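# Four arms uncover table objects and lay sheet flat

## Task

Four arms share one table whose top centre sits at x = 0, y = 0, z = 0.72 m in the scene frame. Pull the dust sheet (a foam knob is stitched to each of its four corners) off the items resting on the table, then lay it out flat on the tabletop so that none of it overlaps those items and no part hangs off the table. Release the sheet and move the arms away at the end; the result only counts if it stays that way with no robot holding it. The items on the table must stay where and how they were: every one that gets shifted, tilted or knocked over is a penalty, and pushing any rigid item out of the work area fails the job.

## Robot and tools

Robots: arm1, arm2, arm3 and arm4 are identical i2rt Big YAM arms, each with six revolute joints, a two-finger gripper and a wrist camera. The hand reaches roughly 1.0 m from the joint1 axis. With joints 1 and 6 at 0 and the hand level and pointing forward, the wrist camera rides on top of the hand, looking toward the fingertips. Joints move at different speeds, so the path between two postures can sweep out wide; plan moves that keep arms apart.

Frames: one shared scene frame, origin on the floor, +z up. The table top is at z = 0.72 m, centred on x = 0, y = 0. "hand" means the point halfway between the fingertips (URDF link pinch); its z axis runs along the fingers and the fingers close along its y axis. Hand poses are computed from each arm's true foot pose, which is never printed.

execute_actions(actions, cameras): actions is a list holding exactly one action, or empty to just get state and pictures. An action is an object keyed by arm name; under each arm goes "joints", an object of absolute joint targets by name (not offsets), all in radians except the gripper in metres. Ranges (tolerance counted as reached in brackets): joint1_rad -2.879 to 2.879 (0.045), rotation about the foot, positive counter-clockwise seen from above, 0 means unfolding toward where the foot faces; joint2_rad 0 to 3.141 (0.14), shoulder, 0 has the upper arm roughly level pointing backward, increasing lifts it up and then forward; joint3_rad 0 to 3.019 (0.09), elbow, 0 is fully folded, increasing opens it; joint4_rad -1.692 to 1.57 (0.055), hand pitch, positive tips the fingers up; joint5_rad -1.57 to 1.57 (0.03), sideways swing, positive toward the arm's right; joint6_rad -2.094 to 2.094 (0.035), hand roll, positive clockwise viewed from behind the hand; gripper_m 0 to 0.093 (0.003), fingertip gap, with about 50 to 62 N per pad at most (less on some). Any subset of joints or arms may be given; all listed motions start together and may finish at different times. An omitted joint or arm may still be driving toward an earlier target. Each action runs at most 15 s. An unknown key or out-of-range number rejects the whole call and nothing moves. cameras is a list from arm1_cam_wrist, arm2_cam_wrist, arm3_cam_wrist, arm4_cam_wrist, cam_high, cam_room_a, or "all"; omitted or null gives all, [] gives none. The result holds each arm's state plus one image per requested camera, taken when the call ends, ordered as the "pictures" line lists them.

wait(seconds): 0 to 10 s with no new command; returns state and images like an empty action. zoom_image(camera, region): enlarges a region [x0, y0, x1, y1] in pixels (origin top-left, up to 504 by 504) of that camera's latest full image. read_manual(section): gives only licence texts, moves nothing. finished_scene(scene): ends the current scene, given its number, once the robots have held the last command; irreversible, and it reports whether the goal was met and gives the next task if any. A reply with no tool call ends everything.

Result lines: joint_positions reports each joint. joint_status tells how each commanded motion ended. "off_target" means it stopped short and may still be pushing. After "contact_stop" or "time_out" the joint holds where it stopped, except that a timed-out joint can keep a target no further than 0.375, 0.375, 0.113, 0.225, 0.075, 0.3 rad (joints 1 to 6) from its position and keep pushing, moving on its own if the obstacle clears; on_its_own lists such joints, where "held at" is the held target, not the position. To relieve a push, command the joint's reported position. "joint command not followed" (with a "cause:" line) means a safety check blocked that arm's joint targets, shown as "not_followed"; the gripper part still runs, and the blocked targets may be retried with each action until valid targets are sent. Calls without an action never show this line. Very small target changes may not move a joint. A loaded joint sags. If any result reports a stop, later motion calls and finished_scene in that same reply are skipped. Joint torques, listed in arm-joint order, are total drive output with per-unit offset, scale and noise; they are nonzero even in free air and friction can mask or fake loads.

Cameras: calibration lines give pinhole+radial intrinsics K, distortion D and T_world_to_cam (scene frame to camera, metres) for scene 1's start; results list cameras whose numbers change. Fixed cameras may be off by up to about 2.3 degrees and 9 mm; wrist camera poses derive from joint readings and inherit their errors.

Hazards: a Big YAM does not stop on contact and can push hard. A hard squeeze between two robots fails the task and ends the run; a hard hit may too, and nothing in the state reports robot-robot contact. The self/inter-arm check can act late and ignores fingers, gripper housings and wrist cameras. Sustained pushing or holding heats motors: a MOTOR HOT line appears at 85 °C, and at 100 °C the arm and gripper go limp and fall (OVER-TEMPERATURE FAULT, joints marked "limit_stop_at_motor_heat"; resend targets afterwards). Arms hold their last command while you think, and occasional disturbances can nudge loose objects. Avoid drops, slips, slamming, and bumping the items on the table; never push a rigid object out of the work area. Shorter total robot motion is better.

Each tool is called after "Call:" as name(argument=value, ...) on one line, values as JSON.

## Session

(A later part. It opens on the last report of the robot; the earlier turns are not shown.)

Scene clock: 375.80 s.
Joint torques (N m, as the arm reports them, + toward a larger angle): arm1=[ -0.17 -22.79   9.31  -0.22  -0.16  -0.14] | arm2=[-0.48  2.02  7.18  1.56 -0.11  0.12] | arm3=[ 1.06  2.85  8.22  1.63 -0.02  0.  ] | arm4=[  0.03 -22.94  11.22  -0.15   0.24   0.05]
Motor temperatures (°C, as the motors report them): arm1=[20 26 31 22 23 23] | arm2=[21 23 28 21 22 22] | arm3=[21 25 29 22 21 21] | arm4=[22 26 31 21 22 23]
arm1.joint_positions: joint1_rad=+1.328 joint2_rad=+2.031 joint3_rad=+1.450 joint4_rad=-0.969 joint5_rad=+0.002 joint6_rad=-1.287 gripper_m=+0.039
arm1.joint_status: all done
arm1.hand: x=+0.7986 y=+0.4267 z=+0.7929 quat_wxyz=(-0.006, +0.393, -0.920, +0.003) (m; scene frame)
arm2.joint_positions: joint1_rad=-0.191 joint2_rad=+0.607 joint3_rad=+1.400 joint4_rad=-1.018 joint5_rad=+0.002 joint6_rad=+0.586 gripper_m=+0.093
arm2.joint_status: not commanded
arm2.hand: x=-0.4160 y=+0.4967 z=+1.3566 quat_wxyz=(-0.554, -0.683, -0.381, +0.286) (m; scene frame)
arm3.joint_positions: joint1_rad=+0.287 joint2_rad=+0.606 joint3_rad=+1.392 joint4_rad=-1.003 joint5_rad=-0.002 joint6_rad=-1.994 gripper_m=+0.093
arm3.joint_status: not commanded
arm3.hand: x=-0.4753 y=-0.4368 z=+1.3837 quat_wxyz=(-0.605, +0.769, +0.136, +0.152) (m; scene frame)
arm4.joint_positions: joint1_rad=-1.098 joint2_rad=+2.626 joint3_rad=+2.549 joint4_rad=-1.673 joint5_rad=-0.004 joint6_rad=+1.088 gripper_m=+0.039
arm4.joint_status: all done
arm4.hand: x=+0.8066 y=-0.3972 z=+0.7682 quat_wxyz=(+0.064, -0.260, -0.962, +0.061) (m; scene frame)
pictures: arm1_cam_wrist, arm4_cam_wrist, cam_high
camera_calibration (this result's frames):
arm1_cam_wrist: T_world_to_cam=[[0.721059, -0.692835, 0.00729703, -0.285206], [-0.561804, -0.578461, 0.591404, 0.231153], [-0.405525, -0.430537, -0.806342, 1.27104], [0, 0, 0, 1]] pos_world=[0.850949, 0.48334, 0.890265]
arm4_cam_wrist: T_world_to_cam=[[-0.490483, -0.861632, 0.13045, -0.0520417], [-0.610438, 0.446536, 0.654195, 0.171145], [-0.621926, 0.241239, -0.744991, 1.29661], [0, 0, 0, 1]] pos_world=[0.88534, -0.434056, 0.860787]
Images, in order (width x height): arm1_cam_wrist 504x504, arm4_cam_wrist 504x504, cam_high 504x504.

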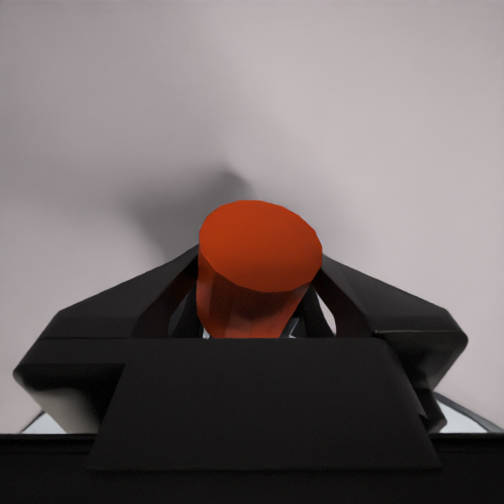

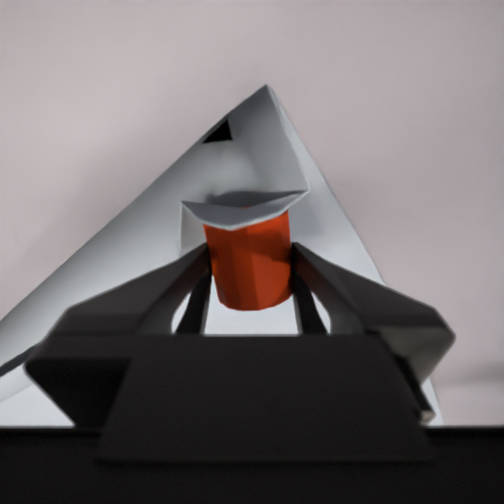

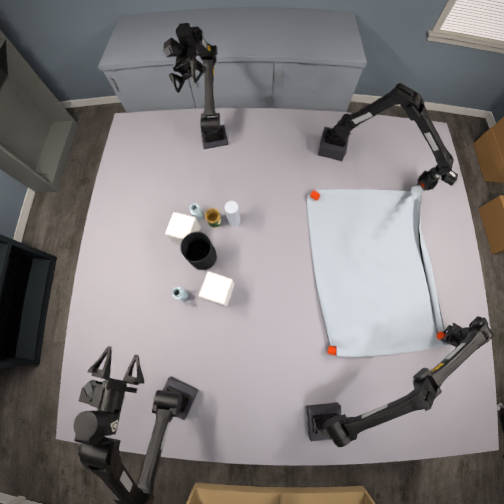

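Call:
execute_actions(actions=[{"arm1":{"joints":{"joint2_rad":2.1,"joint4_rad":-0.9}},"arm4":{"joints":{"joint6_rad":0.45}}}], cameras=[])

Call:
execute_actions(actions=[{"arm1":{"joints":{"gripper_m":0.093}},"arm4":{"joints":{"gripper_m":0.093}}}], cameras=[])

Call:
execute_actions(actions=[{"arm1":{"joints":{"joint2_rad":1.85,"joint4_rad":-1.15}},"arm4":{"joints":{"joint2_rad":2.3,"joint3_rad":2.3}}}], cameras=["arm4_cam_wrist","cam_high","arm1_cam_wrist"])

Call:
zoom_image(camera="cam_high", region=[270, 150, 490, 370])

Scene clock: 388.57 s.
Joint torques (N m, as the arm reports them, + toward a larger angle): arm1=[ -0.11 -22.27   8.76   0.48  -0.09  -0.18] | arm2=[-0.47  1.98  7.16  1.56 -0.11  0.12] | arm3=[ 0.54  3.62  8.01  1.78  0.   -0.04] | arm4=[  0.31 -22.78  11.32   0.06  -0.02  -0.33]
Motor temperatures (°C, as the motors report them): arm1=[20 27 31 22 23 23] | arm2=[21 23 28 21 22 22] | arm3=[21 25 29 22 21 21] | arm4=[22 27 32 21 22 23]
arm1.joint_positions: joint1_rad=+1.328 joint2_rad=+2.091 joint3_rad=+1.455 joint4_rad=-0.910 joint5_rad=+0.001 joint6_rad=-1.288 gripper_m=+0.039
arm1.joint_status: all done
arm1.hand: x=+0.8048 y=+0.4239 z=+0.7614 quat_wxyz=(-0.008, +0.393, -0.919, +0.005) (m; scene frame)
arm2.joint_positions: joint1_rad=-0.191 joint2_rad=+0.607 joint3_rad=+1.400 joint4_rad=-1.018 joint5_rad=+0.002 joint6_rad=+0.586 gripper_m=+0.093
arm2.joint_status: not commanded
arm2.hand: x=-0.4160 y=+0.4967 z=+1.3566 quat_wxyz=(-0.554, -0.683, -0.381, +0.286) (m; scene frame)
arm3.joint_positions: joint1_rad=+0.287 joint2_rad=+0.606 joint3_rad=+1.392 joint4_rad=-1.003 joint5_rad=-0.002 joint6_rad=-1.994 gripper_m=+0.093
arm3.joint_status: not commanded
arm3.hand: x=-0.4753 y=-0.4368 z=+1.3837 quat_wxyz=(-0.605, +0.769, +0.136, +0.152) (m; scene frame)
arm4.joint_positions: joint1_rad=-1.098 joint2_rad=+2.626 joint3_rad=+2.549 joint4_rad=-1.679 joint5_rad=+0.001 joint6_rad=+0.474 gripper_m=+0.039
arm4.joint_status: all done
arm4.hand: x=+0.8062 y=-0.3992 z=+0.7685 quat_wxyz=(+0.080, +0.043, -0.995, +0.043) (m; scene frame)
pictures: none
No camera images: the call's "cameras" was empty. Leave "cameras" out to get every camera's image.

Scene clock: 389.27 s.
Joint torques (N m, as the arm reports them, + toward a larger angle): arm1=[ -0.32 -22.61   8.64   0.52  -0.1   -0.15] | arm2=[-0.47  2.    7.19  1.57 -0.11  0.12] | arm3=[ 0.34  3.79  8.06  1.69  0.09 -0.08] | arm4=[  0.37 -22.74  11.29   0.08  -0.02  -0.24]
Motor temperatures (°C, as the motors report them): arm1=[20 27 31 22 23 23] | arm2=[21 23 28 21 22 22] | arm3=[21 25 29 22 21 21] | arm4=[22 27 32 21 22 23]
arm1.joint_positions: joint1_rad=+1.328 joint2_rad=+2.091 joint3_rad=+1.455 joint4_rad=-0.910 joint5_rad=+0.001 joint6_rad=-1.288 gripper_m=+0.093
arm1.joint_status: all done
arm1.hand: x=+0.8048 y=+0.4239 z=+0.7614 quat_wxyz=(-0.008, +0.393, -0.919, +0.005) (m; scene frame)
arm2.joint_positions: joint1_rad=-0.191 joint2_rad=+0.607 joint3_rad=+1.400 joint4_rad=-1.018 joint5_rad=+0.002 joint6_rad=+0.586 gripper_m=+0.093
arm2.joint_status: not commanded
arm2.hand: x=-0.4160 y=+0.4967 z=+1.3566 quat_wxyz=(-0.554, -0.683, -0.381, +0.286) (m; scene frame)
arm3.joint_positions: joint1_rad=+0.287 joint2_rad=+0.606 joint3_rad=+1.392 joint4_rad=-1.003 joint5_rad=-0.002 joint6_rad=-1.994 gripper_m=+0.093
arm3.joint_status: not commanded
arm3.hand: x=-0.4753 y=-0.4368 z=+1.3837 quat_wxyz=(-0.605, +0.769, +0.136, +0.152) (m; scene frame)
arm4.joint_positions: joint1_rad=-1.098 joint2_rad=+2.626 joint3_rad=+2.549 joint4_rad=-1.679 joint5_rad=+0.001 joint6_rad=+0.464 gripper_m=+0.093
arm4.joint_status: all done
arm4.hand: x=+0.8063 y=-0.3991 z=+0.7686 quat_wxyz=(+0.081, +0.048, -0.995, +0.042) (m; scene frame)
pictures: none
No camera images: the call's "cameras" was empty. Leave "cameras" out to get every camera's image.

Scene clock: 390.60 s.
Joint torques (N m, as the arm reports them, + toward a larger angle): arm1=[ -0.29 -19.55   8.85  -0.12  -0.12  -0.17] | arm2=[-0.46  1.99  7.17  1.56 -0.11  0.12] | arm3=[ 0.78  3.24  8.05  1.54  0.02 -0.04] | arm4=[  0.11 -19.59   7.6    0.22  -0.01  -0.24]
Motor temperatures (°C, as the motors report them): arm1=[20 27 31 22 23 23] | arm2=[21 23 28 21 22 22] | arm3=[21 25 29 22 21 21] | arm4=[22 27 32 21 22 23]
arm1.joint_positions: joint1_rad=+1.328 joint2_rad=+1.839 joint3_rad=+1.471 joint4_rad=-1.140 joint5_rad=+0.001 joint6_rad=-1.289 gripper_m=+0.093
arm1.joint_status: all done
arm1.hand: x=+0.7850 y=+0.4330 z=+0.9040 quat_wxyz=(-0.020, +0.393, -0.919, +0.019) (m; scene frame)
arm2.joint_positions: joint1_rad=-0.191 joint2_rad=+0.607 joint3_rad=+1.400 joint4_rad=-1.018 joint5_rad=+0.002 joint6_rad=+0.586 gripper_m=+0.093
arm2.joint_status: not commanded
arm2.hand: x=-0.4160 y=+0.4967 z=+1.3566 quat_wxyz=(-0.554, -0.683, -0.381, +0.286) (m; scene frame)
arm3.joint_positions: joint1_rad=+0.287 joint2_rad=+0.606 joint3_rad=+1.392 joint4_rad=-1.003 joint5_rad=-0.002 joint6_rad=-1.994 gripper_m=+0.093
arm3.joint_status: not commanded
arm3.hand: x=-0.4753 y=-0.4368 z=+1.3837 quat_wxyz=(-0.605, +0.769, +0.136, +0.152) (m; scene frame)
arm4.joint_positions: joint1_rad=-1.098 joint2_rad=+2.287 joint3_rad=+2.300 joint4_rad=-1.678 joint5_rad=+0.001 joint6_rad=+0.463 gripper_m=+0.093
arm4.joint_status: all done
arm4.hand: x=+0.7724 y=-0.4213 z=+0.9129 quat_wxyz=(+0.042, +0.048, -0.998, +0.020) (m; scene frame)
pictures: arm1_cam_wrist, arm4_cam_wrist, cam_high
camera_calibration (this result's frames):
arm1_cam_wrist: T_world_to_cam=[[0.720899, -0.691421, 0.0473504, -0.308518], [-0.583104, -0.5682, 0.580637, 0.183457], [-0.37456, -0.44619, -0.812785, 1.34615], [0, 0, 0, 1]] pos_world=[0.833599, 0.491564, 1.00222]
arm4_cam_wrist: T_world_to_cam=[[0.101279, -0.994731, 0.0158876, -0.516965], [-0.753175, -0.0662315, 0.654478, -0.0396244], [-0.649977, -0.0782508, -0.755915, 1.28595], [0, 0, 0, 1]] pos_world=[0.858349, -0.416239, 1.00621]
Images, in order (width x height): arm1_cam_wrist 504x504, arm4_cam_wrist 504x504, cam_high 504x504.

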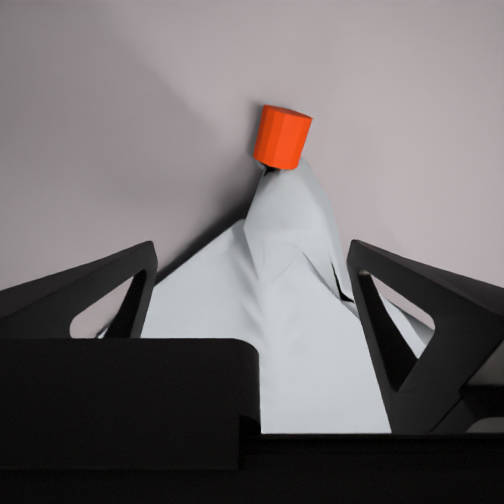

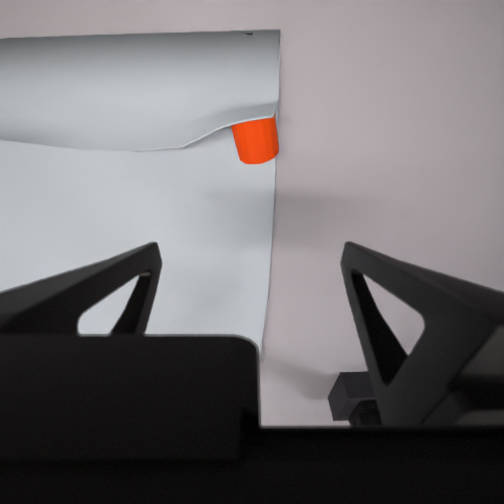

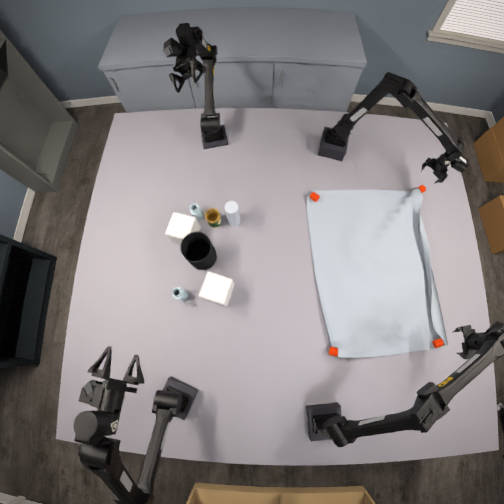

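Region (270, 150, 490, 370) of cam_high's 504x504 image, scaled by 2.291, with more detail than that image has.

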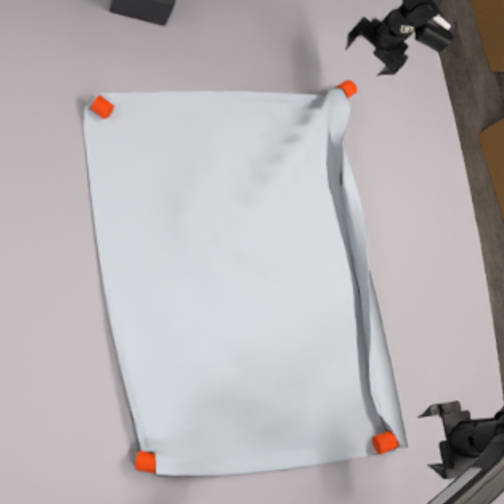

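Call:
execute_actions(actions=[{"arm1":{"joints":{"joint2_rad":2.135,"joint3_rad":1.5,"joint4_rad":-0.9,"joint6_rad":-1.05}},"arm4":{"joints":{"joint1_rad":-1.125,"joint2_rad":1.8,"joint3_rad":1.09,"joint4_rad":-0.3,"joint6_rad":0.15}}}], cameras=[])

Call:
execute_actions(actions=[{"arm4":{"joints":{"joint2_rad":1.93,"joint4_rad":0.35}}}], cameras=["arm4_cam_wrist","arm1_cam_wrist"])

Scene clock: 401.43 s.
Joint torques (N m, as the arm reports them, + toward a larger angle): arm1=[ -0.66 -21.48   7.06   0.49  -0.09   0.04] | arm2=[-0.48  1.98  7.17  1.55 -0.11  0.12] | arm3=[-0.1   2.95  8.07  1.88  0.07 -0.02] | arm4=[ -0.15 -15.53   7.27   1.78  -0.05  -0.26]
Motor temperatures (°C, as the motors report them): arm1=[20 27 31 22 23 23] | arm2=[21 23 28 21 22 22] | arm3=[21 25 29 22 21 21] | arm4=[22 27 31 21 22 23]
arm1.joint_positions: joint1_rad=+1.332 joint2_rad=+2.114 joint3_rad=+1.482 joint4_rad=-0.907 joint5_rad=+0.001 joint6_rad=-1.061 gripper_m=+0.093
arm1.joint_status: all done
arm1.hand: x=+0.8141 y=+0.4217 z=+0.7569 quat_wxyz=(-0.010, +0.289, -0.957, +0.006) (m; scene frame)
arm2.joint_positions: joint1_rad=-0.191 joint2_rad=+0.607 joint3_rad=+1.400 joint4_rad=-1.018 joint5_rad=+0.002 joint6_rad=+0.586 gripper_m=+0.093
arm2.joint_status: not commanded
arm2.hand: x=-0.4160 y=+0.4967 z=+1.3566 quat_wxyz=(-0.554, -0.683, -0.381, +0.286) (m; scene frame)
arm3.joint_positions: joint1_rad=+0.287 joint2_rad=+0.606 joint3_rad=+1.392 joint4_rad=-1.003 joint5_rad=-0.002 joint6_rad=-1.994 gripper_m=+0.093
arm3.joint_status: not commanded
arm3.hand: x=-0.4753 y=-0.4368 z=+1.3837 quat_wxyz=(-0.605, +0.769, +0.136, +0.152) (m; scene frame)
arm4.joint_positions: joint1_rad=-1.111 joint2_rad=+1.821 joint3_rad=+1.080 joint4_rad=-0.317 joint5_rad=+0.001 joint6_rad=+0.163 gripper_m=+0.093
arm4.joint_status: all done
arm4.hand: x=+0.6942 y=-0.4781 z=+0.7891 quat_wxyz=(-0.237, +0.183, -0.950, -0.091) (m; scene frame)
pictures: none
No camera images: the call's "cameras" was empty. Leave "cameras" out to get every camera's image.

Scene clock: 402.73 s.
Joint torques (N m, as the arm reports them, + toward a larger angle): arm1=[ -0.35 -21.35   7.07   0.63  -0.09   0.07] | arm2=[-0.49  1.95  7.17  1.55 -0.11  0.12] | arm3=[ 0.64  2.86  8.26  1.75 -0.02 -0.11] | arm4=[ -0.26 -16.03   7.06   2.34  -0.03  -0.28]
Motor temperatures (°C, as the motors report them): arm1=[20 27 31 22 23 23] | arm2=[21 23 28 21 22 22] | arm3=[21 25 29 22 21 21] | arm4=[22 27 31 21 22 23]
arm1.joint_positions: joint1_rad=+1.332 joint2_rad=+2.114 joint3_rad=+1.482 joint4_rad=-0.907 joint5_rad=+0.001 joint6_rad=-1.061 gripper_m=+0.093
arm1.joint_status: not commanded
arm1.hand: x=+0.8141 y=+0.4217 z=+0.7569 quat_wxyz=(-0.010, +0.289, -0.957, +0.006) (m; scene frame)
arm2.joint_positions: joint1_rad=-0.191 joint2_rad=+0.607 joint3_rad=+1.400 joint4_rad=-1.018 joint5_rad=+0.002 joint6_rad=+0.586 gripper_m=+0.093
arm2.joint_status: not commanded
arm2.hand: x=-0.4160 y=+0.4967 z=+1.3566 quat_wxyz=(-0.554, -0.683, -0.381, +0.286) (m; scene frame)
arm3.joint_positions: joint1_rad=+0.287 joint2_rad=+0.606 joint3_rad=+1.392 joint4_rad=-1.003 joint5_rad=-0.002 joint6_rad=-1.994 gripper_m=+0.093
arm3.joint_status: not commanded
arm3.hand: x=-0.4753 y=-0.4368 z=+1.3837 quat_wxyz=(-0.605, +0.769, +0.136, +0.152) (m; scene frame)
arm4.joint_positions: joint1_rad=-1.111 joint2_rad=+1.942 joint3_rad=+1.080 joint4_rad=+0.329 joint5_rad=+0.001 joint6_rad=+0.163 gripper_m=+0.093
arm4.joint_status: all done
arm4.hand: x=+0.7790 y=-0.4267 z=+0.8251 quat_wxyz=(-0.465, +0.164, -0.852, -0.175) (m; scene frame)
pictures: arm1_cam_wrist, arm4_cam_wrist
camera_calibration (this result's frames):
arm1_cam_wrist: T_world_to_cam=[[0.550665, -0.834608, 0.0140521, -0.106227], [-0.681554, -0.439835, 0.584832, 0.302192], [-0.481925, -0.331624, -0.811033, 1.27016], [0, 0, 0, 1]] pos_world=[0.876578, 0.465473, 0.854904]
arm4_cam_wrist: T_world_to_cam=[[0.459153, -0.875305, -0.151724, -0.611166], [-0.840752, -0.373004, -0.392434, 0.823566], [0.286906, 0.30775, -0.90718, 0.783153], [0, 0, 0, 1]] pos_world=[0.748342, -0.468779, 0.940928]
Images, in order (width x height): arm1_cam_wrist 504x504, arm4_cam_wrist 504x504.

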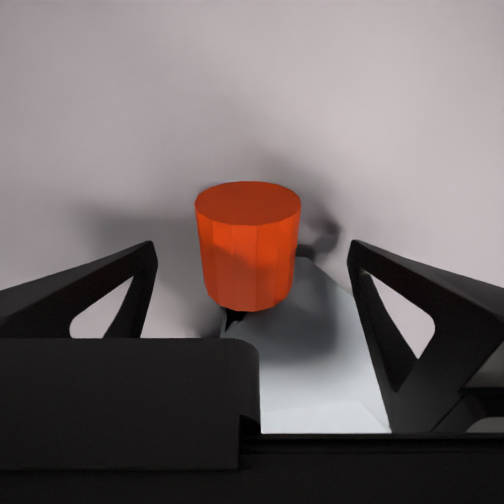

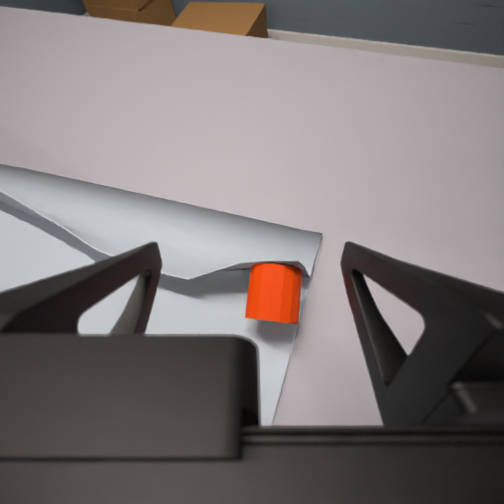

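Call:
execute_actions(actions=[{"arm1":{"joints":{"gripper_m":0}},"arm4":{"joints":{"joint1_rad":-1.15,"joint2_rad":2.11,"joint3_rad":1.1,"joint4_rad":0.53}}}], cameras=["arm4_cam_wrist"])

Scene clock: 407.13 s.
Joint torques (N m, as the arm reports them, + toward a larger angle): arm1=[ -0.77 -21.56   7.08   0.48  -0.12   0.05] | arm2=[-0.51  2.02  7.17  1.56 -0.11  0.12] | arm3=[ 0.81  2.82  8.09  1.63  0.01 -0.02] | arm4=[  0.06 -17.57   6.82   2.21  -0.06  -0.26]
Motor temperatures (°C, as the motors report them): arm1=[20 27 31 22 23 23] | arm2=[21 23 28 21 22 22] | arm3=[21 25 29 22 21 21] | arm4=[22 27 31 21 22 23]
arm1.joint_positions: joint1_rad=+1.332 joint2_rad=+2.114 joint3_rad=+1.482 joint4_rad=-0.907 joint5_rad=+0.001 joint6_rad=-1.061 gripper_m=+0.039
arm1.joint_status: gripper_m off_target (ended at +0.039, target +0.000)
arm1.hand: x=+0.8141 y=+0.4217 z=+0.7569 quat_wxyz=(-0.010, +0.288, -0.957, +0.006) (m; scene frame)
arm2.joint_positions: joint1_rad=-0.191 joint2_rad=+0.607 joint3_rad=+1.400 joint4_rad=-1.018 joint5_rad=+0.002 joint6_rad=+0.586 gripper_m=+0.093
arm2.joint_status: not commanded
arm2.hand: x=-0.4160 y=+0.4967 z=+1.3566 quat_wxyz=(-0.554, -0.683, -0.381, +0.286) (m; scene frame)
arm3.joint_positions: joint1_rad=+0.287 joint2_rad=+0.606 joint3_rad=+1.392 joint4_rad=-1.003 joint5_rad=-0.002 joint6_rad=-1.994 gripper_m=+0.093
arm3.joint_status: not commanded
arm3.hand: x=-0.4753 y=-0.4368 z=+1.3837 quat_wxyz=(-0.605, +0.769, +0.136, +0.152) (m; scene frame)
arm4.joint_positions: joint1_rad=-1.140 joint2_rad=+2.128 joint3_rad=+1.080 joint4_rad=+0.510 joint5_rad=+0.001 joint6_rad=+0.163 gripper_m=+0.093
arm4.joint_status: all done
arm4.hand: x=+0.7878 y=-0.4436 z=+0.7402 quat_wxyz=(-0.466, +0.152, -0.856, -0.167) (m; scene frame)
pictures: arm4_cam_wrist
camera_calibration (this result's frames):
arm4_cam_wrist: T_world_to_cam=[[0.43332, -0.888418, -0.151484, -0.628532], [-0.852689, -0.349719, -0.388096, 0.8078], [0.291815, 0.297338, -0.909084, 0.701752], [0, 0, 0, 1]] pos_world=[0.756376, -0.484554, 0.856243]
Images, in order (width x height): arm4_cam_wrist 504x504.

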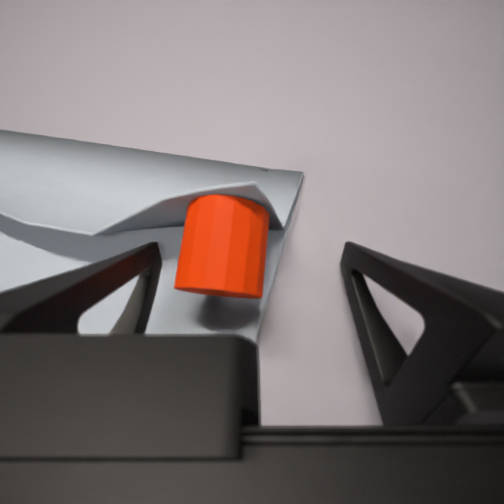

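Call:
execute_actions(actions=[{"arm1":{"joints":{"joint2_rad":1.95,"joint4_rad":-1.0,"joint6_rad":-0.2}},"arm4":{"joints":{"gripper_m":0}}}], cameras=[])

Call:
execute_actions(actions=[{"arm1":{"joints":{"joint2_rad":1.85,"joint3_rad":1.05,"joint4_rad":-0.2}},"arm4":{"joints":{"joint2_rad":2.05,"joint3_rad":1.6,"joint4_rad":-0.45}}}], cameras=[])

Call:
execute_actions(actions=[{"arm1":{"joints":{"joint2_rad":1.92,"joint3_rad":0.78,"joint4_rad":0.66}},"arm4":{"joints":{"joint2_rad":2.38,"joint3_rad":2.32,"joint4_rad":-1.5}}}], cameras=["arm4_cam_wrist","cam_high","arm1_cam_wrist"])

Call:
zoom_image(camera="cam_high", region=[280, 150, 500, 370])

Scene clock: 416.60 s.
Joint torques (N m, as the arm reports them, + toward a larger angle): arm1=[  0.29 -21.36   7.98   0.03  -0.05   0.14] | arm2=[-0.44  2.03  7.18  1.55 -0.11  0.12] | arm3=[ 0.44  2.88  7.87  1.59  0.05 -0.05] | arm4=[  0.28 -17.11   6.69   2.23   0.03  -0.26]
Motor temperatures (°C, as the motors report them): arm1=[20 27 30 22 23 23] | arm2=[21 23 28 21 22 22] | arm3=[21 25 29 22 21 21] | arm4=[22 26 30 21 22 23]
arm1.joint_positions: joint1_rad=+1.323 joint2_rad=+1.938 joint3_rad=+1.482 joint4_rad=-0.990 joint5_rad=+0.002 joint6_rad=-0.223 gripper_m=+0.038
arm1.joint_status: all done
arm1.hand: x=+0.8149 y=+0.4146 z=+0.8564 quat_wxyz=(-0.056, -0.130, -0.990, +0.018) (m; scene frame)
arm2.joint_positions: joint1_rad=-0.191 joint2_rad=+0.607 joint3_rad=+1.400 joint4_rad=-1.018 joint5_rad=+0.002 joint6_rad=+0.586 gripper_m=+0.093
arm2.joint_status: not commanded
arm2.hand: x=-0.4160 y=+0.4967 z=+1.3566 quat_wxyz=(-0.554, -0.683, -0.381, +0.286) (m; scene frame)
arm3.joint_positions: joint1_rad=+0.287 joint2_rad=+0.606 joint3_rad=+1.392 joint4_rad=-1.003 joint5_rad=-0.002 joint6_rad=-1.994 gripper_m=+0.093
arm3.joint_status: not commanded
arm3.hand: x=-0.4753 y=-0.4368 z=+1.3837 quat_wxyz=(-0.605, +0.769, +0.136, +0.152) (m; scene frame)
arm4.joint_positions: joint1_rad=-1.140 joint2_rad=+2.128 joint3_rad=+1.080 joint4_rad=+0.512 joint5_rad=-0.001 joint6_rad=+0.163 gripper_m=+0.039
arm4.joint_status: gripper_m off_target (ended at +0.039, target +0.000)
arm4.hand: x=+0.7878 y=-0.4432 z=+0.7406 quat_wxyz=(-0.466, +0.152, -0.855, -0.168) (m; scene frame)
pictures: none
No camera images: the call's "cameras" was empty. Leave "cameras" out to get every camera's image.

Scene clock: 418.20 s.
Joint torques (N m, as the arm reports them, + toward a larger angle): arm1=[  0.14 -19.     5.6    1.81  -0.02   0.07] | arm2=[-0.51  2.03  7.18  1.56 -0.11  0.12] | arm3=[ 1.39  3.13  8.01  1.51  0.04 -0.04] | arm4=[  0.12 -19.12  10.86   0.98   0.05  -0.24]
Motor temperatures (°C, as the motors report them): arm1=[20 27 30 22 23 23] | arm2=[21 23 28 21 22 22] | arm3=[21 25 29 22 21 21] | arm4=[22 26 31 21 22 23]
arm1.joint_positions: joint1_rad=+1.323 joint2_rad=+1.848 joint3_rad=+1.055 joint4_rad=-0.214 joint5_rad=+0.001 joint6_rad=-0.215 gripper_m=+0.038
arm1.joint_status: all done
arm1.hand: x=+0.8108 y=+0.4173 z=+0.8052 quat_wxyz=(-0.259, -0.130, -0.953, +0.091) (m; scene frame)
arm2.joint_positions: joint1_rad=-0.191 joint2_rad=+0.607 joint3_rad=+1.400 joint4_rad=-1.018 joint5_rad=+0.002 joint6_rad=+0.586 gripper_m=+0.093
arm2.joint_status: not commanded
arm2.hand: x=-0.4160 y=+0.4967 z=+1.3566 quat_wxyz=(-0.554, -0.683, -0.381, +0.286) (m; scene frame)
arm3.joint_positions: joint1_rad=+0.287 joint2_rad=+0.606 joint3_rad=+1.392 joint4_rad=-1.003 joint5_rad=-0.002 joint6_rad=-1.994 gripper_m=+0.093
arm3.joint_status: not commanded
arm3.hand: x=-0.4753 y=-0.4368 z=+1.3837 quat_wxyz=(-0.605, +0.769, +0.136, +0.152) (m; scene frame)
arm4.joint_positions: joint1_rad=-1.140 joint2_rad=+2.064 joint3_rad=+1.559 joint4_rad=-0.442 joint5_rad=-0.002 joint6_rad=+0.163 gripper_m=+0.039
arm4.joint_status: all done
arm4.hand: x=+0.8372 y=-0.4156 z=+0.8287 quat_wxyz=(-0.289, +0.167, -0.937, -0.106) (m; scene frame)
pictures: none
No camera images: the call's "cameras" was empty. Leave "cameras" out to get every camera's image.

Scene clock: 419.83 s.
Joint torques (N m, as the arm reports them, + toward a larger angle): arm1=[  0.17 -15.91   3.37   2.58  -0.13   0.06] | arm2=[-0.41  2.01  7.15  1.55 -0.11  0.12] | arm3=[ 0.49  2.98  7.79  1.6   0.01 -0.04] | arm4=[  0.2  -22.58  10.91  -0.04   0.22  -0.23]
Motor temperatures (°C, as the motors report them): arm1=[20 27 30 22 23 23] | arm2=[21 23 28 21 22 22] | arm3=[21 25 29 22 21 21] | arm4=[22 27 31 21 22 23]
arm1.joint_positions: joint1_rad=+1.325 joint2_rad=+1.900 joint3_rad=+0.795 joint4_rad=+0.644 joint5_rad=+0.004 joint6_rad=-0.216 gripper_m=+0.038
arm1.joint_status: all done
arm1.hand: x=+0.8201 y=+0.4131 z=+0.8246 quat_wxyz=(-0.492, -0.116, -0.844, +0.178) (m; scene frame)
arm2.joint_positions: joint1_rad=-0.191 joint2_rad=+0.607 joint3_rad=+1.400 joint4_rad=-1.018 joint5_rad=+0.002 joint6_rad=+0.586 gripper_m=+0.093
arm2.joint_status: not commanded
arm2.hand: x=-0.4160 y=+0.4967 z=+1.3566 quat_wxyz=(-0.554, -0.683, -0.381, +0.286) (m; scene frame)
arm3.joint_positions: joint1_rad=+0.287 joint2_rad=+0.606 joint3_rad=+1.392 joint4_rad=-1.003 joint5_rad=-0.002 joint6_rad=-1.994 gripper_m=+0.093
arm3.joint_status: not commanded
arm3.hand: x=-0.4753 y=-0.4368 z=+1.3837 quat_wxyz=(-0.605, +0.769, +0.136, +0.152) (m; scene frame)
arm4.joint_positions: joint1_rad=-1.139 joint2_rad=+2.393 joint3_rad=+2.278 joint4_rad=-1.486 joint5_rad=-0.005 joint6_rad=+0.163 gripper_m=+0.039
arm4.joint_status: all done
arm4.hand: x=+0.8182 y=-0.4253 z=+0.8300 quat_wxyz=(+0.015, +0.177, -0.984, -0.001) (m; scene frame)
pictures: arm1_cam_wrist, arm4_cam_wrist, cam_high
camera_calibration (this result's frames):
arm1_cam_wrist: T_world_to_cam=[[-0.369049, -0.911338, 0.182388, 0.529494], [-0.864233, 0.264303, -0.428071, 0.957137], [0.341912, -0.315605, -0.88515, 0.704055], [0, 0, 0, 1]] pos_world=[0.781874, 0.451777, 0.936344]
arm4_cam_wrist: T_world_to_cam=[[0.351844, -0.935668, -0.0270497, -0.668601], [-0.734494, -0.293879, 0.611681, -0.0277394], [-0.58028, -0.195348, -0.790642, 1.17472], [0, 0, 0, 1]] pos_world=[0.896535, -0.404261, 0.927665]
Images, in order (width x height): arm1_cam_wrist 504x504, arm4_cam_wrist 504x504, cam_high 504x504.

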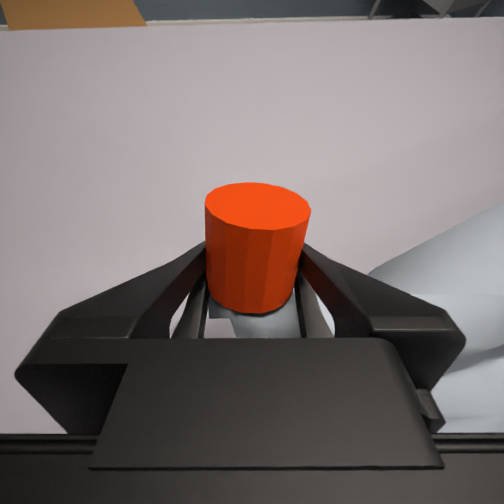

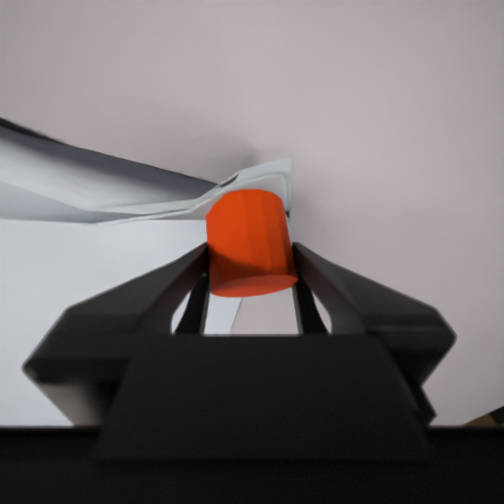

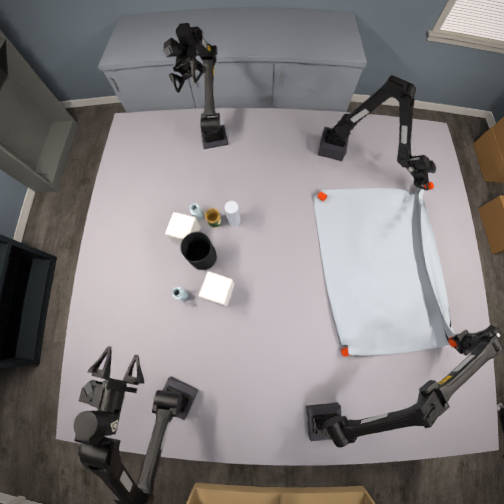

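Region (280, 150, 500, 370) of cam_high's 504x504 image, scaled by 2.291, with more detail than that image has.

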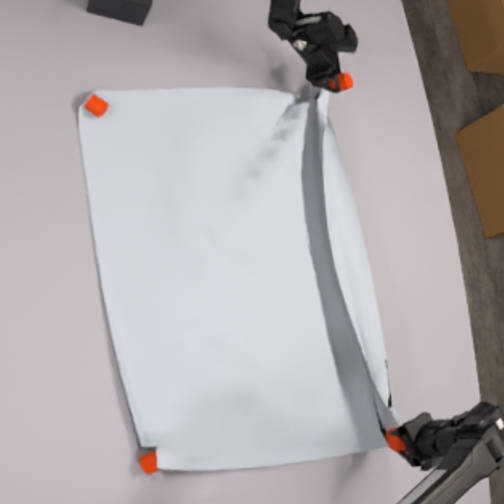

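Call:
execute_actions(actions=[{"arm1":{"joints":{"joint2_rad":2.04,"joint4_rad":0.85}},"arm4":{"joints":{"joint2_rad":2.56,"joint3_rad":2.5,"joint4_rad":-1.68}}}], cameras=[])

Call:
execute_actions(actions=[{"arm1":{"joints":{"gripper_m":0.093}},"arm4":{"joints":{"gripper_m":0.093}}}], cameras=[])

Call:
execute_actions(actions=[{"arm1":{"joints":{"joint2_rad":1.6,"joint4_rad":0.0}},"arm4":{"joints":{"joint2_rad":2.25,"joint3_rad":2.3}}}], cameras=["arm4_cam_wrist","cam_high","arm1_cam_wrist"])

Call:
zoom_image(camera="cam_high", region=[280, 150, 500, 370])

Scene clock: 425.37 s.
Joint torques (N m, as the arm reports them, + toward a larger angle): arm1=[  0.12 -16.45   2.61   2.07  -0.13   0.07] | arm2=[-0.45  2.03  7.16  1.56 -0.11  0.12] | arm3=[ 0.63  2.88  7.92  1.5   0.05 -0.11] | arm4=[  0.03 -19.72   9.29  -0.19   0.42  -0.25]
Motor temperatures (°C, as the motors report them): arm1=[20 26 29 22 23 23] | arm2=[21 23 28 21 22 22] | arm3=[21 25 29 22 21 21] | arm4=[22 27 32 21 22 23]
arm1.joint_positions: joint1_rad=+1.324 joint2_rad=+2.018 joint3_rad=+0.795 joint4_rad=+0.844 joint5_rad=+0.004 joint6_rad=-0.216 gripper_m=+0.038
arm1.joint_status: all done
arm1.hand: x=+0.8244 y=+0.4105 z=+0.8009 quat_wxyz=(-0.525, -0.113, -0.822, +0.190) (m; scene frame)
arm2.joint_positions: joint1_rad=-0.191 joint2_rad=+0.607 joint3_rad=+1.400 joint4_rad=-1.018 joint5_rad=+0.002 joint6_rad=+0.586 gripper_m=+0.093
arm2.joint_status: not commanded
arm2.hand: x=-0.4160 y=+0.4967 z=+1.3566 quat_wxyz=(-0.554, -0.683, -0.381, +0.286) (m; scene frame)
arm3.joint_positions: joint1_rad=+0.287 joint2_rad=+0.606 joint3_rad=+1.392 joint4_rad=-1.003 joint5_rad=-0.002 joint6_rad=-1.994 gripper_m=+0.093
arm3.joint_status: not commanded
arm3.hand: x=-0.4753 y=-0.4368 z=+1.3837 quat_wxyz=(-0.605, +0.769, +0.136, +0.152) (m; scene frame)
arm4.joint_positions: joint1_rad=-1.139 joint2_rad=+2.532 joint3_rad=+2.476 joint4_rad=-1.669 joint5_rad=-0.010 joint6_rad=+0.163 gripper_m=+0.039
arm4.joint_status: all done
arm4.hand: x=+0.8154 y=-0.4260 z=+0.8086 quat_wxyz=(+0.074, +0.176, -0.981, +0.018) (m; scene frame)
pictures: none
No camera images: the call's "cameras" was empty. Leave "cameras" out to get every camera's image.

Scene clock: 426.13 s.
Joint torques (N m, as the arm reports them, + toward a larger angle): arm1=[  0.06 -16.34   2.75   2.2   -0.02   0.05] | arm2=[-0.46  2.02  7.18  1.57 -0.11  0.12] | arm3=[ 0.47  2.84  8.21  1.43  0.09 -0.07] | arm4=[  0.6  -21.14   9.25  -0.18   0.11  -0.24]
Motor temperatures (°C, as the motors report them): arm1=[20 26 29 22 23 23] | arm2=[21 23 28 21 22 22] | arm3=[21 25 29 22 21 21] | arm4=[22 27 32 21 22 23]
arm1.joint_positions: joint1_rad=+1.324 joint2_rad=+2.020 joint3_rad=+0.793 joint4_rad=+0.844 joint5_rad=+0.001 joint6_rad=-0.212 gripper_m=+0.093
arm1.joint_status: all done
arm1.hand: x=+0.8236 y=+0.4115 z=+0.7993 quat_wxyz=(-0.524, -0.115, -0.823, +0.187) (m; scene frame)
arm2.joint_positions: joint1_rad=-0.191 joint2_rad=+0.607 joint3_rad=+1.400 joint4_rad=-1.018 joint5_rad=+0.002 joint6_rad=+0.586 gripper_m=+0.093
arm2.joint_status: not commanded
arm2.hand: x=-0.4160 y=+0.4967 z=+1.3566 quat_wxyz=(-0.554, -0.683, -0.381, +0.286) (m; scene frame)
arm3.joint_positions: joint1_rad=+0.287 joint2_rad=+0.606 joint3_rad=+1.392 joint4_rad=-1.003 joint5_rad=-0.002 joint6_rad=-1.994 gripper_m=+0.093
arm3.joint_status: not commanded
arm3.hand: x=-0.4753 y=-0.4368 z=+1.3837 quat_wxyz=(-0.605, +0.769, +0.136, +0.152) (m; scene frame)
arm4.joint_positions: joint1_rad=-1.140 joint2_rad=+2.543 joint3_rad=+2.476 joint4_rad=-1.670 joint5_rad=-0.003 joint6_rad=+0.163 gripper_m=+0.093
arm4.joint_status: all done
arm4.hand: x=+0.8149 y=-0.4279 z=+0.8010 quat_wxyz=(+0.079, +0.176, -0.981, +0.023) (m; scene frame)
pictures: none
No camera images: the call's "cameras" was empty. Leave "cameras" out to get every camera's image.

Scene clock: 427.57 s.
Joint torques (N m, as the arm reports them, + toward a larger angle): arm1=[ -0.17 -13.93   5.7    1.13  -0.01   0.06] | arm2=[-0.44  1.99  7.17  1.55 -0.11  0.12] | arm3=[ 0.57  2.3   8.08  1.7   0.   -0.08] | arm4=[  0.28 -19.06   8.39   0.14   0.1   -0.25]
Motor temperatures (°C, as the motors report them): arm1=[20 26 29 22 23 23] | arm2=[21 23 28 21 22 22] | arm3=[21 25 29 22 21 21] | arm4=[22 27 32 21 22 23]
arm1.joint_positions: joint1_rad=+1.324 joint2_rad=+1.590 joint3_rad=+0.784 joint4_rad=+0.010 joint5_rad=+0.001 joint6_rad=-0.211 gripper_m=+0.093
arm1.joint_status: all done
arm1.hand: x=+0.7611 y=+0.4437 z=+0.8655 quat_wxyz=(-0.353, -0.127, -0.919, +0.125) (m; scene frame)
arm2.joint_positions: joint1_rad=-0.191 joint2_rad=+0.607 joint3_rad=+1.400 joint4_rad=-1.018 joint5_rad=+0.002 joint6_rad=+0.586 gripper_m=+0.093
arm2.joint_status: not commanded
arm2.hand: x=-0.4160 y=+0.4967 z=+1.3566 quat_wxyz=(-0.554, -0.683, -0.381, +0.286) (m; scene frame)
arm3.joint_positions: joint1_rad=+0.287 joint2_rad=+0.606 joint3_rad=+1.392 joint4_rad=-1.003 joint5_rad=-0.002 joint6_rad=-1.994 gripper_m=+0.093
arm3.joint_status: not commanded
arm3.hand: x=-0.4753 y=-0.4368 z=+1.3837 quat_wxyz=(-0.605, +0.769, +0.136, +0.152) (m; scene frame)
arm4.joint_positions: joint1_rad=-1.140 joint2_rad=+2.236 joint3_rad=+2.291 joint4_rad=-1.673 joint5_rad=-0.003 joint6_rad=+0.163 gripper_m=+0.093
arm4.joint_status: all done
arm4.hand: x=+0.7851 y=-0.4458 z=+0.9427 quat_wxyz=(+0.023, +0.177, -0.984, +0.004) (m; scene frame)
pictures: arm1_cam_wrist, arm4_cam_wrist, cam_high
camera_calibration (this result's frames):
arm1_cam_wrist: T_world_to_cam=[[-0.320922, -0.93736, 0.135522, 0.543647], [-0.944881, 0.307073, -0.113601, 0.685767], [0.06487, -0.164509, -0.98424, 0.999597], [0, 0, 0, 1]] pos_world=[0.757593, 0.463455, 0.988071]
arm4_cam_wrist: T_world_to_cam=[[0.351342, -0.935996, -0.0217016, -0.67785], [-0.726144, -0.287056, 0.624752, -0.142837], [-0.590994, -0.203743, -0.780522, 1.23572], [0, 0, 0, 1]] pos_world=[0.864743, -0.423697, 1.03904]
Images, in order (width x height): arm1_cam_wrist 504x504, arm4_cam_wrist 504x504, cam_high 504x504.

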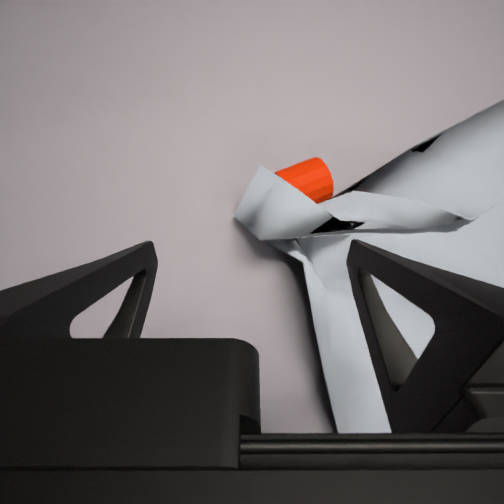

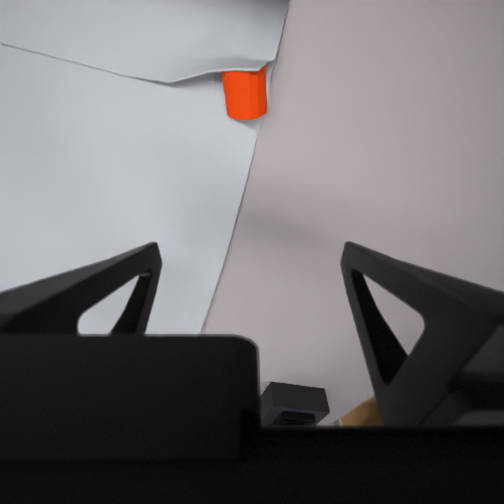

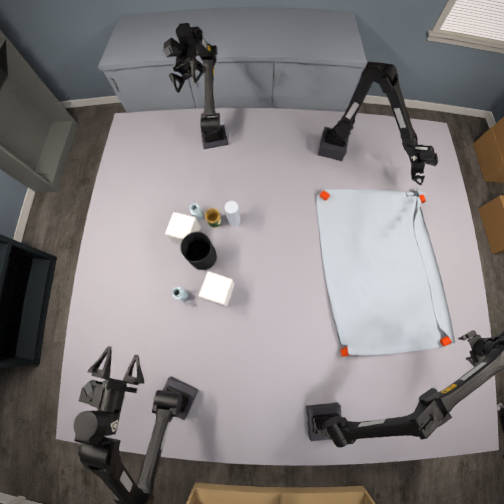

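Region (280, 150, 500, 370) of cam_high's 504x504 image, scaled by 2.291, with more detail than that image has.

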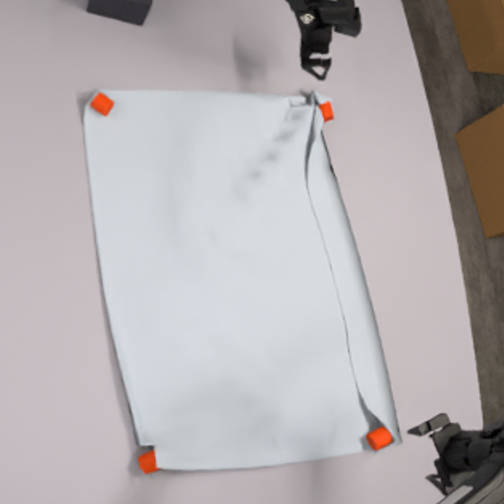

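Call:
execute_actions(actions=[{"arm1":{"joints":{"joint1_rad":1.235,"joint2_rad":2.05,"joint3_rad":1.75,"joint4_rad":-1.21,"joint6_rad":1.09}}}], cameras=["arm1_cam_wrist"])

Call:
execute_actions(actions=[{"arm1":{"joints":{"joint2_rad":2.215,"joint3_rad":1.64,"joint4_rad":-0.99}}}], cameras=["arm1_cam_wrist"])

Scene clock: 453.03 s.
Joint torques (N m, as the arm reports them, + toward a larger angle): arm1=[  0.14 -22.86   9.68  -0.18   0.13   0.03] | arm2=[-0.45  2.02  7.15  1.57 -0.11  0.12] | arm3=[ 0.77  2.61  7.92  1.62  0.07 -0.06] | arm4=[  0.36 -19.2    8.31   0.1    0.1   -0.23]
Motor temperatures (°C, as the motors report them): arm1=[20 26 29 22 23 23] | arm2=[21 23 28 21 22 22] | arm3=[21 25 29 22 21 21] | arm4=[22 27 31 21 22 23]
arm1.joint_positions: joint1_rad=+1.231 joint2_rad=+2.035 joint3_rad=+1.707 joint4_rad=-1.200 joint5_rad=+0.000 joint6_rad=+1.078 gripper_m=+0.093
arm1.joint_status: all done
arm1.hand: x=+0.8121 y=+0.3510 z=+0.8783 quat_wxyz=(-0.016, -0.736, -0.677, -0.007) (m; scene frame)
arm2.joint_positions: joint1_rad=-0.191 joint2_rad=+0.607 joint3_rad=+1.400 joint4_rad=-1.018 joint5_rad=+0.002 joint6_rad=+0.586 gripper_m=+0.093
arm2.joint_status: not commanded
arm2.hand: x=-0.4160 y=+0.4967 z=+1.3566 quat_wxyz=(-0.554, -0.683, -0.381, +0.286) (m; scene frame)
arm3.joint_positions: joint1_rad=+0.287 joint2_rad=+0.606 joint3_rad=+1.392 joint4_rad=-1.003 joint5_rad=-0.002 joint6_rad=-1.994 gripper_m=+0.093
arm3.joint_status: not commanded
arm3.hand: x=-0.4753 y=-0.4368 z=+1.3837 quat_wxyz=(-0.605, +0.769, +0.136, +0.152) (m; scene frame)
arm4.joint_positions: joint1_rad=-1.140 joint2_rad=+2.236 joint3_rad=+2.291 joint4_rad=-1.673 joint5_rad=-0.003 joint6_rad=+0.163 gripper_m=+0.093
arm4.joint_status: not commanded
arm4.hand: x=+0.7851 y=-0.4458 z=+0.9427 quat_wxyz=(+0.023, +0.177, -0.984, +0.004) (m; scene frame)
pictures: arm1_cam_wrist
camera_calibration (this result's frames):
arm1_cam_wrist: T_world_to_cam=[[-0.995636, 0.0859324, -0.0363821, 0.811074], [0.0480843, 0.806567, 0.589184, -0.835062], [0.0799745, 0.584864, -0.807179, 0.562886], [0, 0, 0, 1]] pos_world=[0.802672, 0.274624, 0.975864]
Images, in order (width x height): arm1_cam_wrist 504x504.

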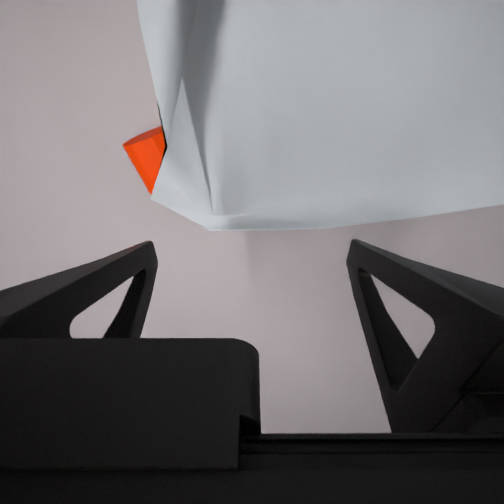

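Scene clock: 454.33 s.
Joint torques (N m, as the arm reports them, + toward a larger angle): arm1=[  0.43 -20.69   5.09   0.16   0.24  -0.01] | arm2=[-0.45  1.99  7.18  1.55 -0.11  0.12] | arm3=[ 1.19  2.04  7.73  1.47  0.05 -0.04] | arm4=[  0.16 -18.99   8.41   0.07   0.09  -0.26]
Motor temperatures (°C, as the motors report them): arm1=[20 26 29 22 23 23] | arm2=[21 23 28 21 22 22] | arm3=[21 25 29 22 21 21] | arm4=[22 27 31 21 22 23]
arm1.joint_positions: joint1_rad=+1.231 joint2_rad=+2.165 joint3_rad=+1.665 joint4_rad=-0.989 joint5_rad=-0.002 joint6_rad=+1.084 gripper_m=+0.093
arm1.joint_status: all done
arm1.hand: x=+0.8298 y=+0.3405 z=+0.7865 quat_wxyz=(-0.035, -0.738, -0.674, -0.013) (m; scene frame)
arm2.joint_positions: joint1_rad=-0.191 joint2_rad=+0.607 joint3_rad=+1.400 joint4_rad=-1.018 joint5_rad=+0.002 joint6_rad=+0.586 gripper_m=+0.093
arm2.joint_status: not commanded
arm2.hand: x=-0.4160 y=+0.4967 z=+1.3566 quat_wxyz=(-0.554, -0.683, -0.381, +0.286) (m; scene frame)
arm3.joint_positions: joint1_rad=+0.287 joint2_rad=+0.606 joint3_rad=+1.392 joint4_rad=-1.003 joint5_rad=-0.002 joint6_rad=-1.994 gripper_m=+0.093
arm3.joint_status: not commanded
arm3.hand: x=-0.4753 y=-0.4368 z=+1.3837 quat_wxyz=(-0.605, +0.769, +0.136, +0.152) (m; scene frame)
arm4.joint_positions: joint1_rad=-1.140 joint2_rad=+2.236 joint3_rad=+2.291 joint4_rad=-1.673 joint5_rad=-0.003 joint6_rad=+0.163 gripper_m=+0.093
arm4.joint_status: not commanded
arm4.hand: x=+0.7851 y=-0.4458 z=+0.9427 quat_wxyz=(+0.023, +0.177, -0.984, +0.004) (m; scene frame)
pictures: arm1_cam_wrist
camera_calibration (this result's frames):
arm1_cam_wrist: T_world_to_cam=[[-0.993152, 0.0914349, -0.0727277, 0.850933], [0.0332357, 0.817891, 0.574412, -0.753308], [0.112005, 0.568061, -0.815329, 0.479019], [0, 0, 0, 1]] pos_world=[0.81649, 0.266207, 0.885154]
Images, in order (width x height): arm1_cam_wrist 504x504.

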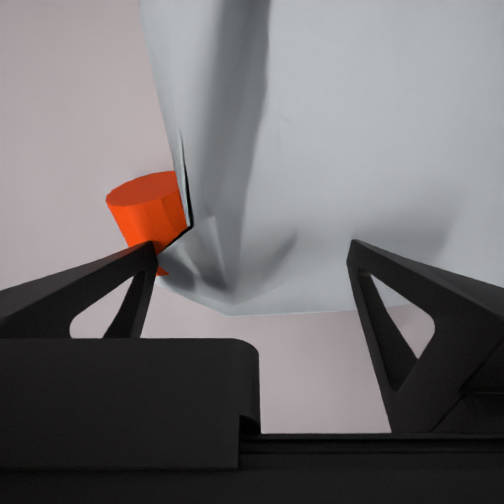

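Call:
execute_actions(actions=[{"arm1":{"joints":{"joint2_rad":1.95,"joint3_rad":1.75,"joint4_rad":-1.33,"joint6_rad":0.6}}}], cameras=["arm1_cam_wrist","cam_high"])

Call:
zoom_image(camera="cam_high", region=[280, 150, 500, 370])

Scene clock: 460.13 s.
Joint torques (N m, as the arm reports them, + toward a larger angle): arm1=[  0.28 -22.26   9.06  -0.18   0.2   -0.19] | arm2=[-0.45  2.01  7.17  1.55 -0.11  0.12] | arm3=[ 0.18  3.11  8.04  1.62  0.08 -0.03] | arm4=[  0.27 -18.92   8.36   0.15   0.11  -0.24]
Motor temperatures (°C, as the motors report them): arm1=[20 26 29 22 23 23] | arm2=[21 23 28 21 22 22] | arm3=[21 25 29 22 21 21] | arm4=[22 27 31 21 22 23]
arm1.joint_positions: joint1_rad=+1.231 joint2_rad=+1.938 joint3_rad=+1.722 joint4_rad=-1.320 joint5_rad=-0.001 joint6_rad=+0.612 gripper_m=+0.093
arm1.joint_status: all done
arm1.hand: x=+0.7945 y=+0.3623 z=+0.9407 quat_wxyz=(-0.013, -0.560, -0.828, -0.004) (m; scene frame)
arm2.joint_positions: joint1_rad=-0.191 joint2_rad=+0.607 joint3_rad=+1.400 joint4_rad=-1.018 joint5_rad=+0.002 joint6_rad=+0.586 gripper_m=+0.093
arm2.joint_status: not commanded
arm2.hand: x=-0.4160 y=+0.4967 z=+1.3566 quat_wxyz=(-0.554, -0.683, -0.381, +0.286) (m; scene frame)
arm3.joint_positions: joint1_rad=+0.287 joint2_rad=+0.606 joint3_rad=+1.392 joint4_rad=-1.003 joint5_rad=-0.002 joint6_rad=-1.994 gripper_m=+0.093
arm3.joint_status: not commanded
arm3.hand: x=-0.4753 y=-0.4368 z=+1.3837 quat_wxyz=(-0.605, +0.769, +0.136, +0.152) (m; scene frame)
arm4.joint_positions: joint1_rad=-1.140 joint2_rad=+2.236 joint3_rad=+2.291 joint4_rad=-1.673 joint5_rad=-0.003 joint6_rad=+0.163 gripper_m=+0.093
arm4.joint_status: not commanded
arm4.hand: x=+0.7851 y=-0.4458 z=+0.9427 quat_wxyz=(+0.023, +0.177, -0.984, +0.004) (m; scene frame)
pictures: arm1_cam_wrist, cam_high
camera_calibration (this result's frames):
arm1_cam_wrist: T_world_to_cam=[[-0.92846, -0.370588, -0.0250352, 0.896192], [-0.314509, 0.748523, 0.583778, -0.565885], [-0.197602, 0.549888, -0.811527, 0.845303], [0, 0, 0, 1]] pos_world=[0.821136, 0.290873, 1.03877]
Images, in order (width x height): arm1_cam_wrist 504x504, cam_high 504x504.

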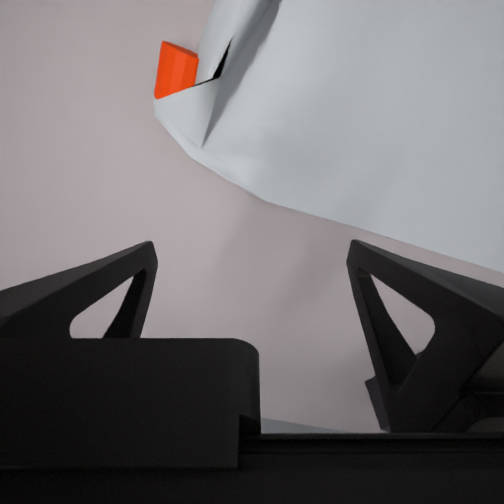

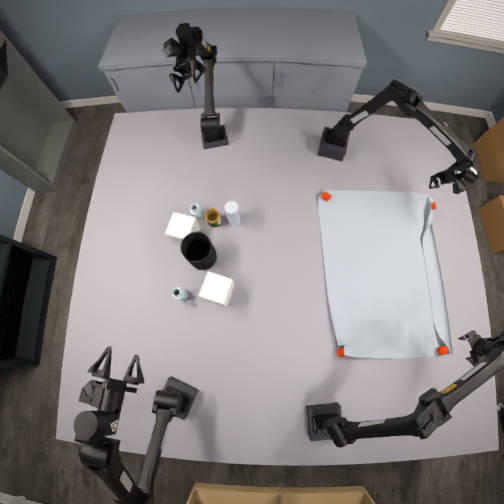

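Region (280, 150, 500, 370) of cam_high's 504x504 image, scaled by 2.291, with more detail than that image has.

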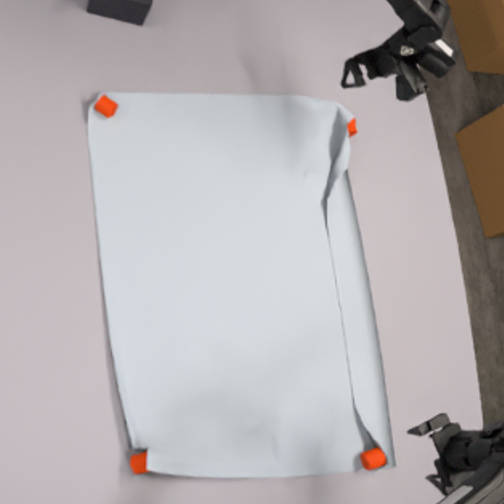

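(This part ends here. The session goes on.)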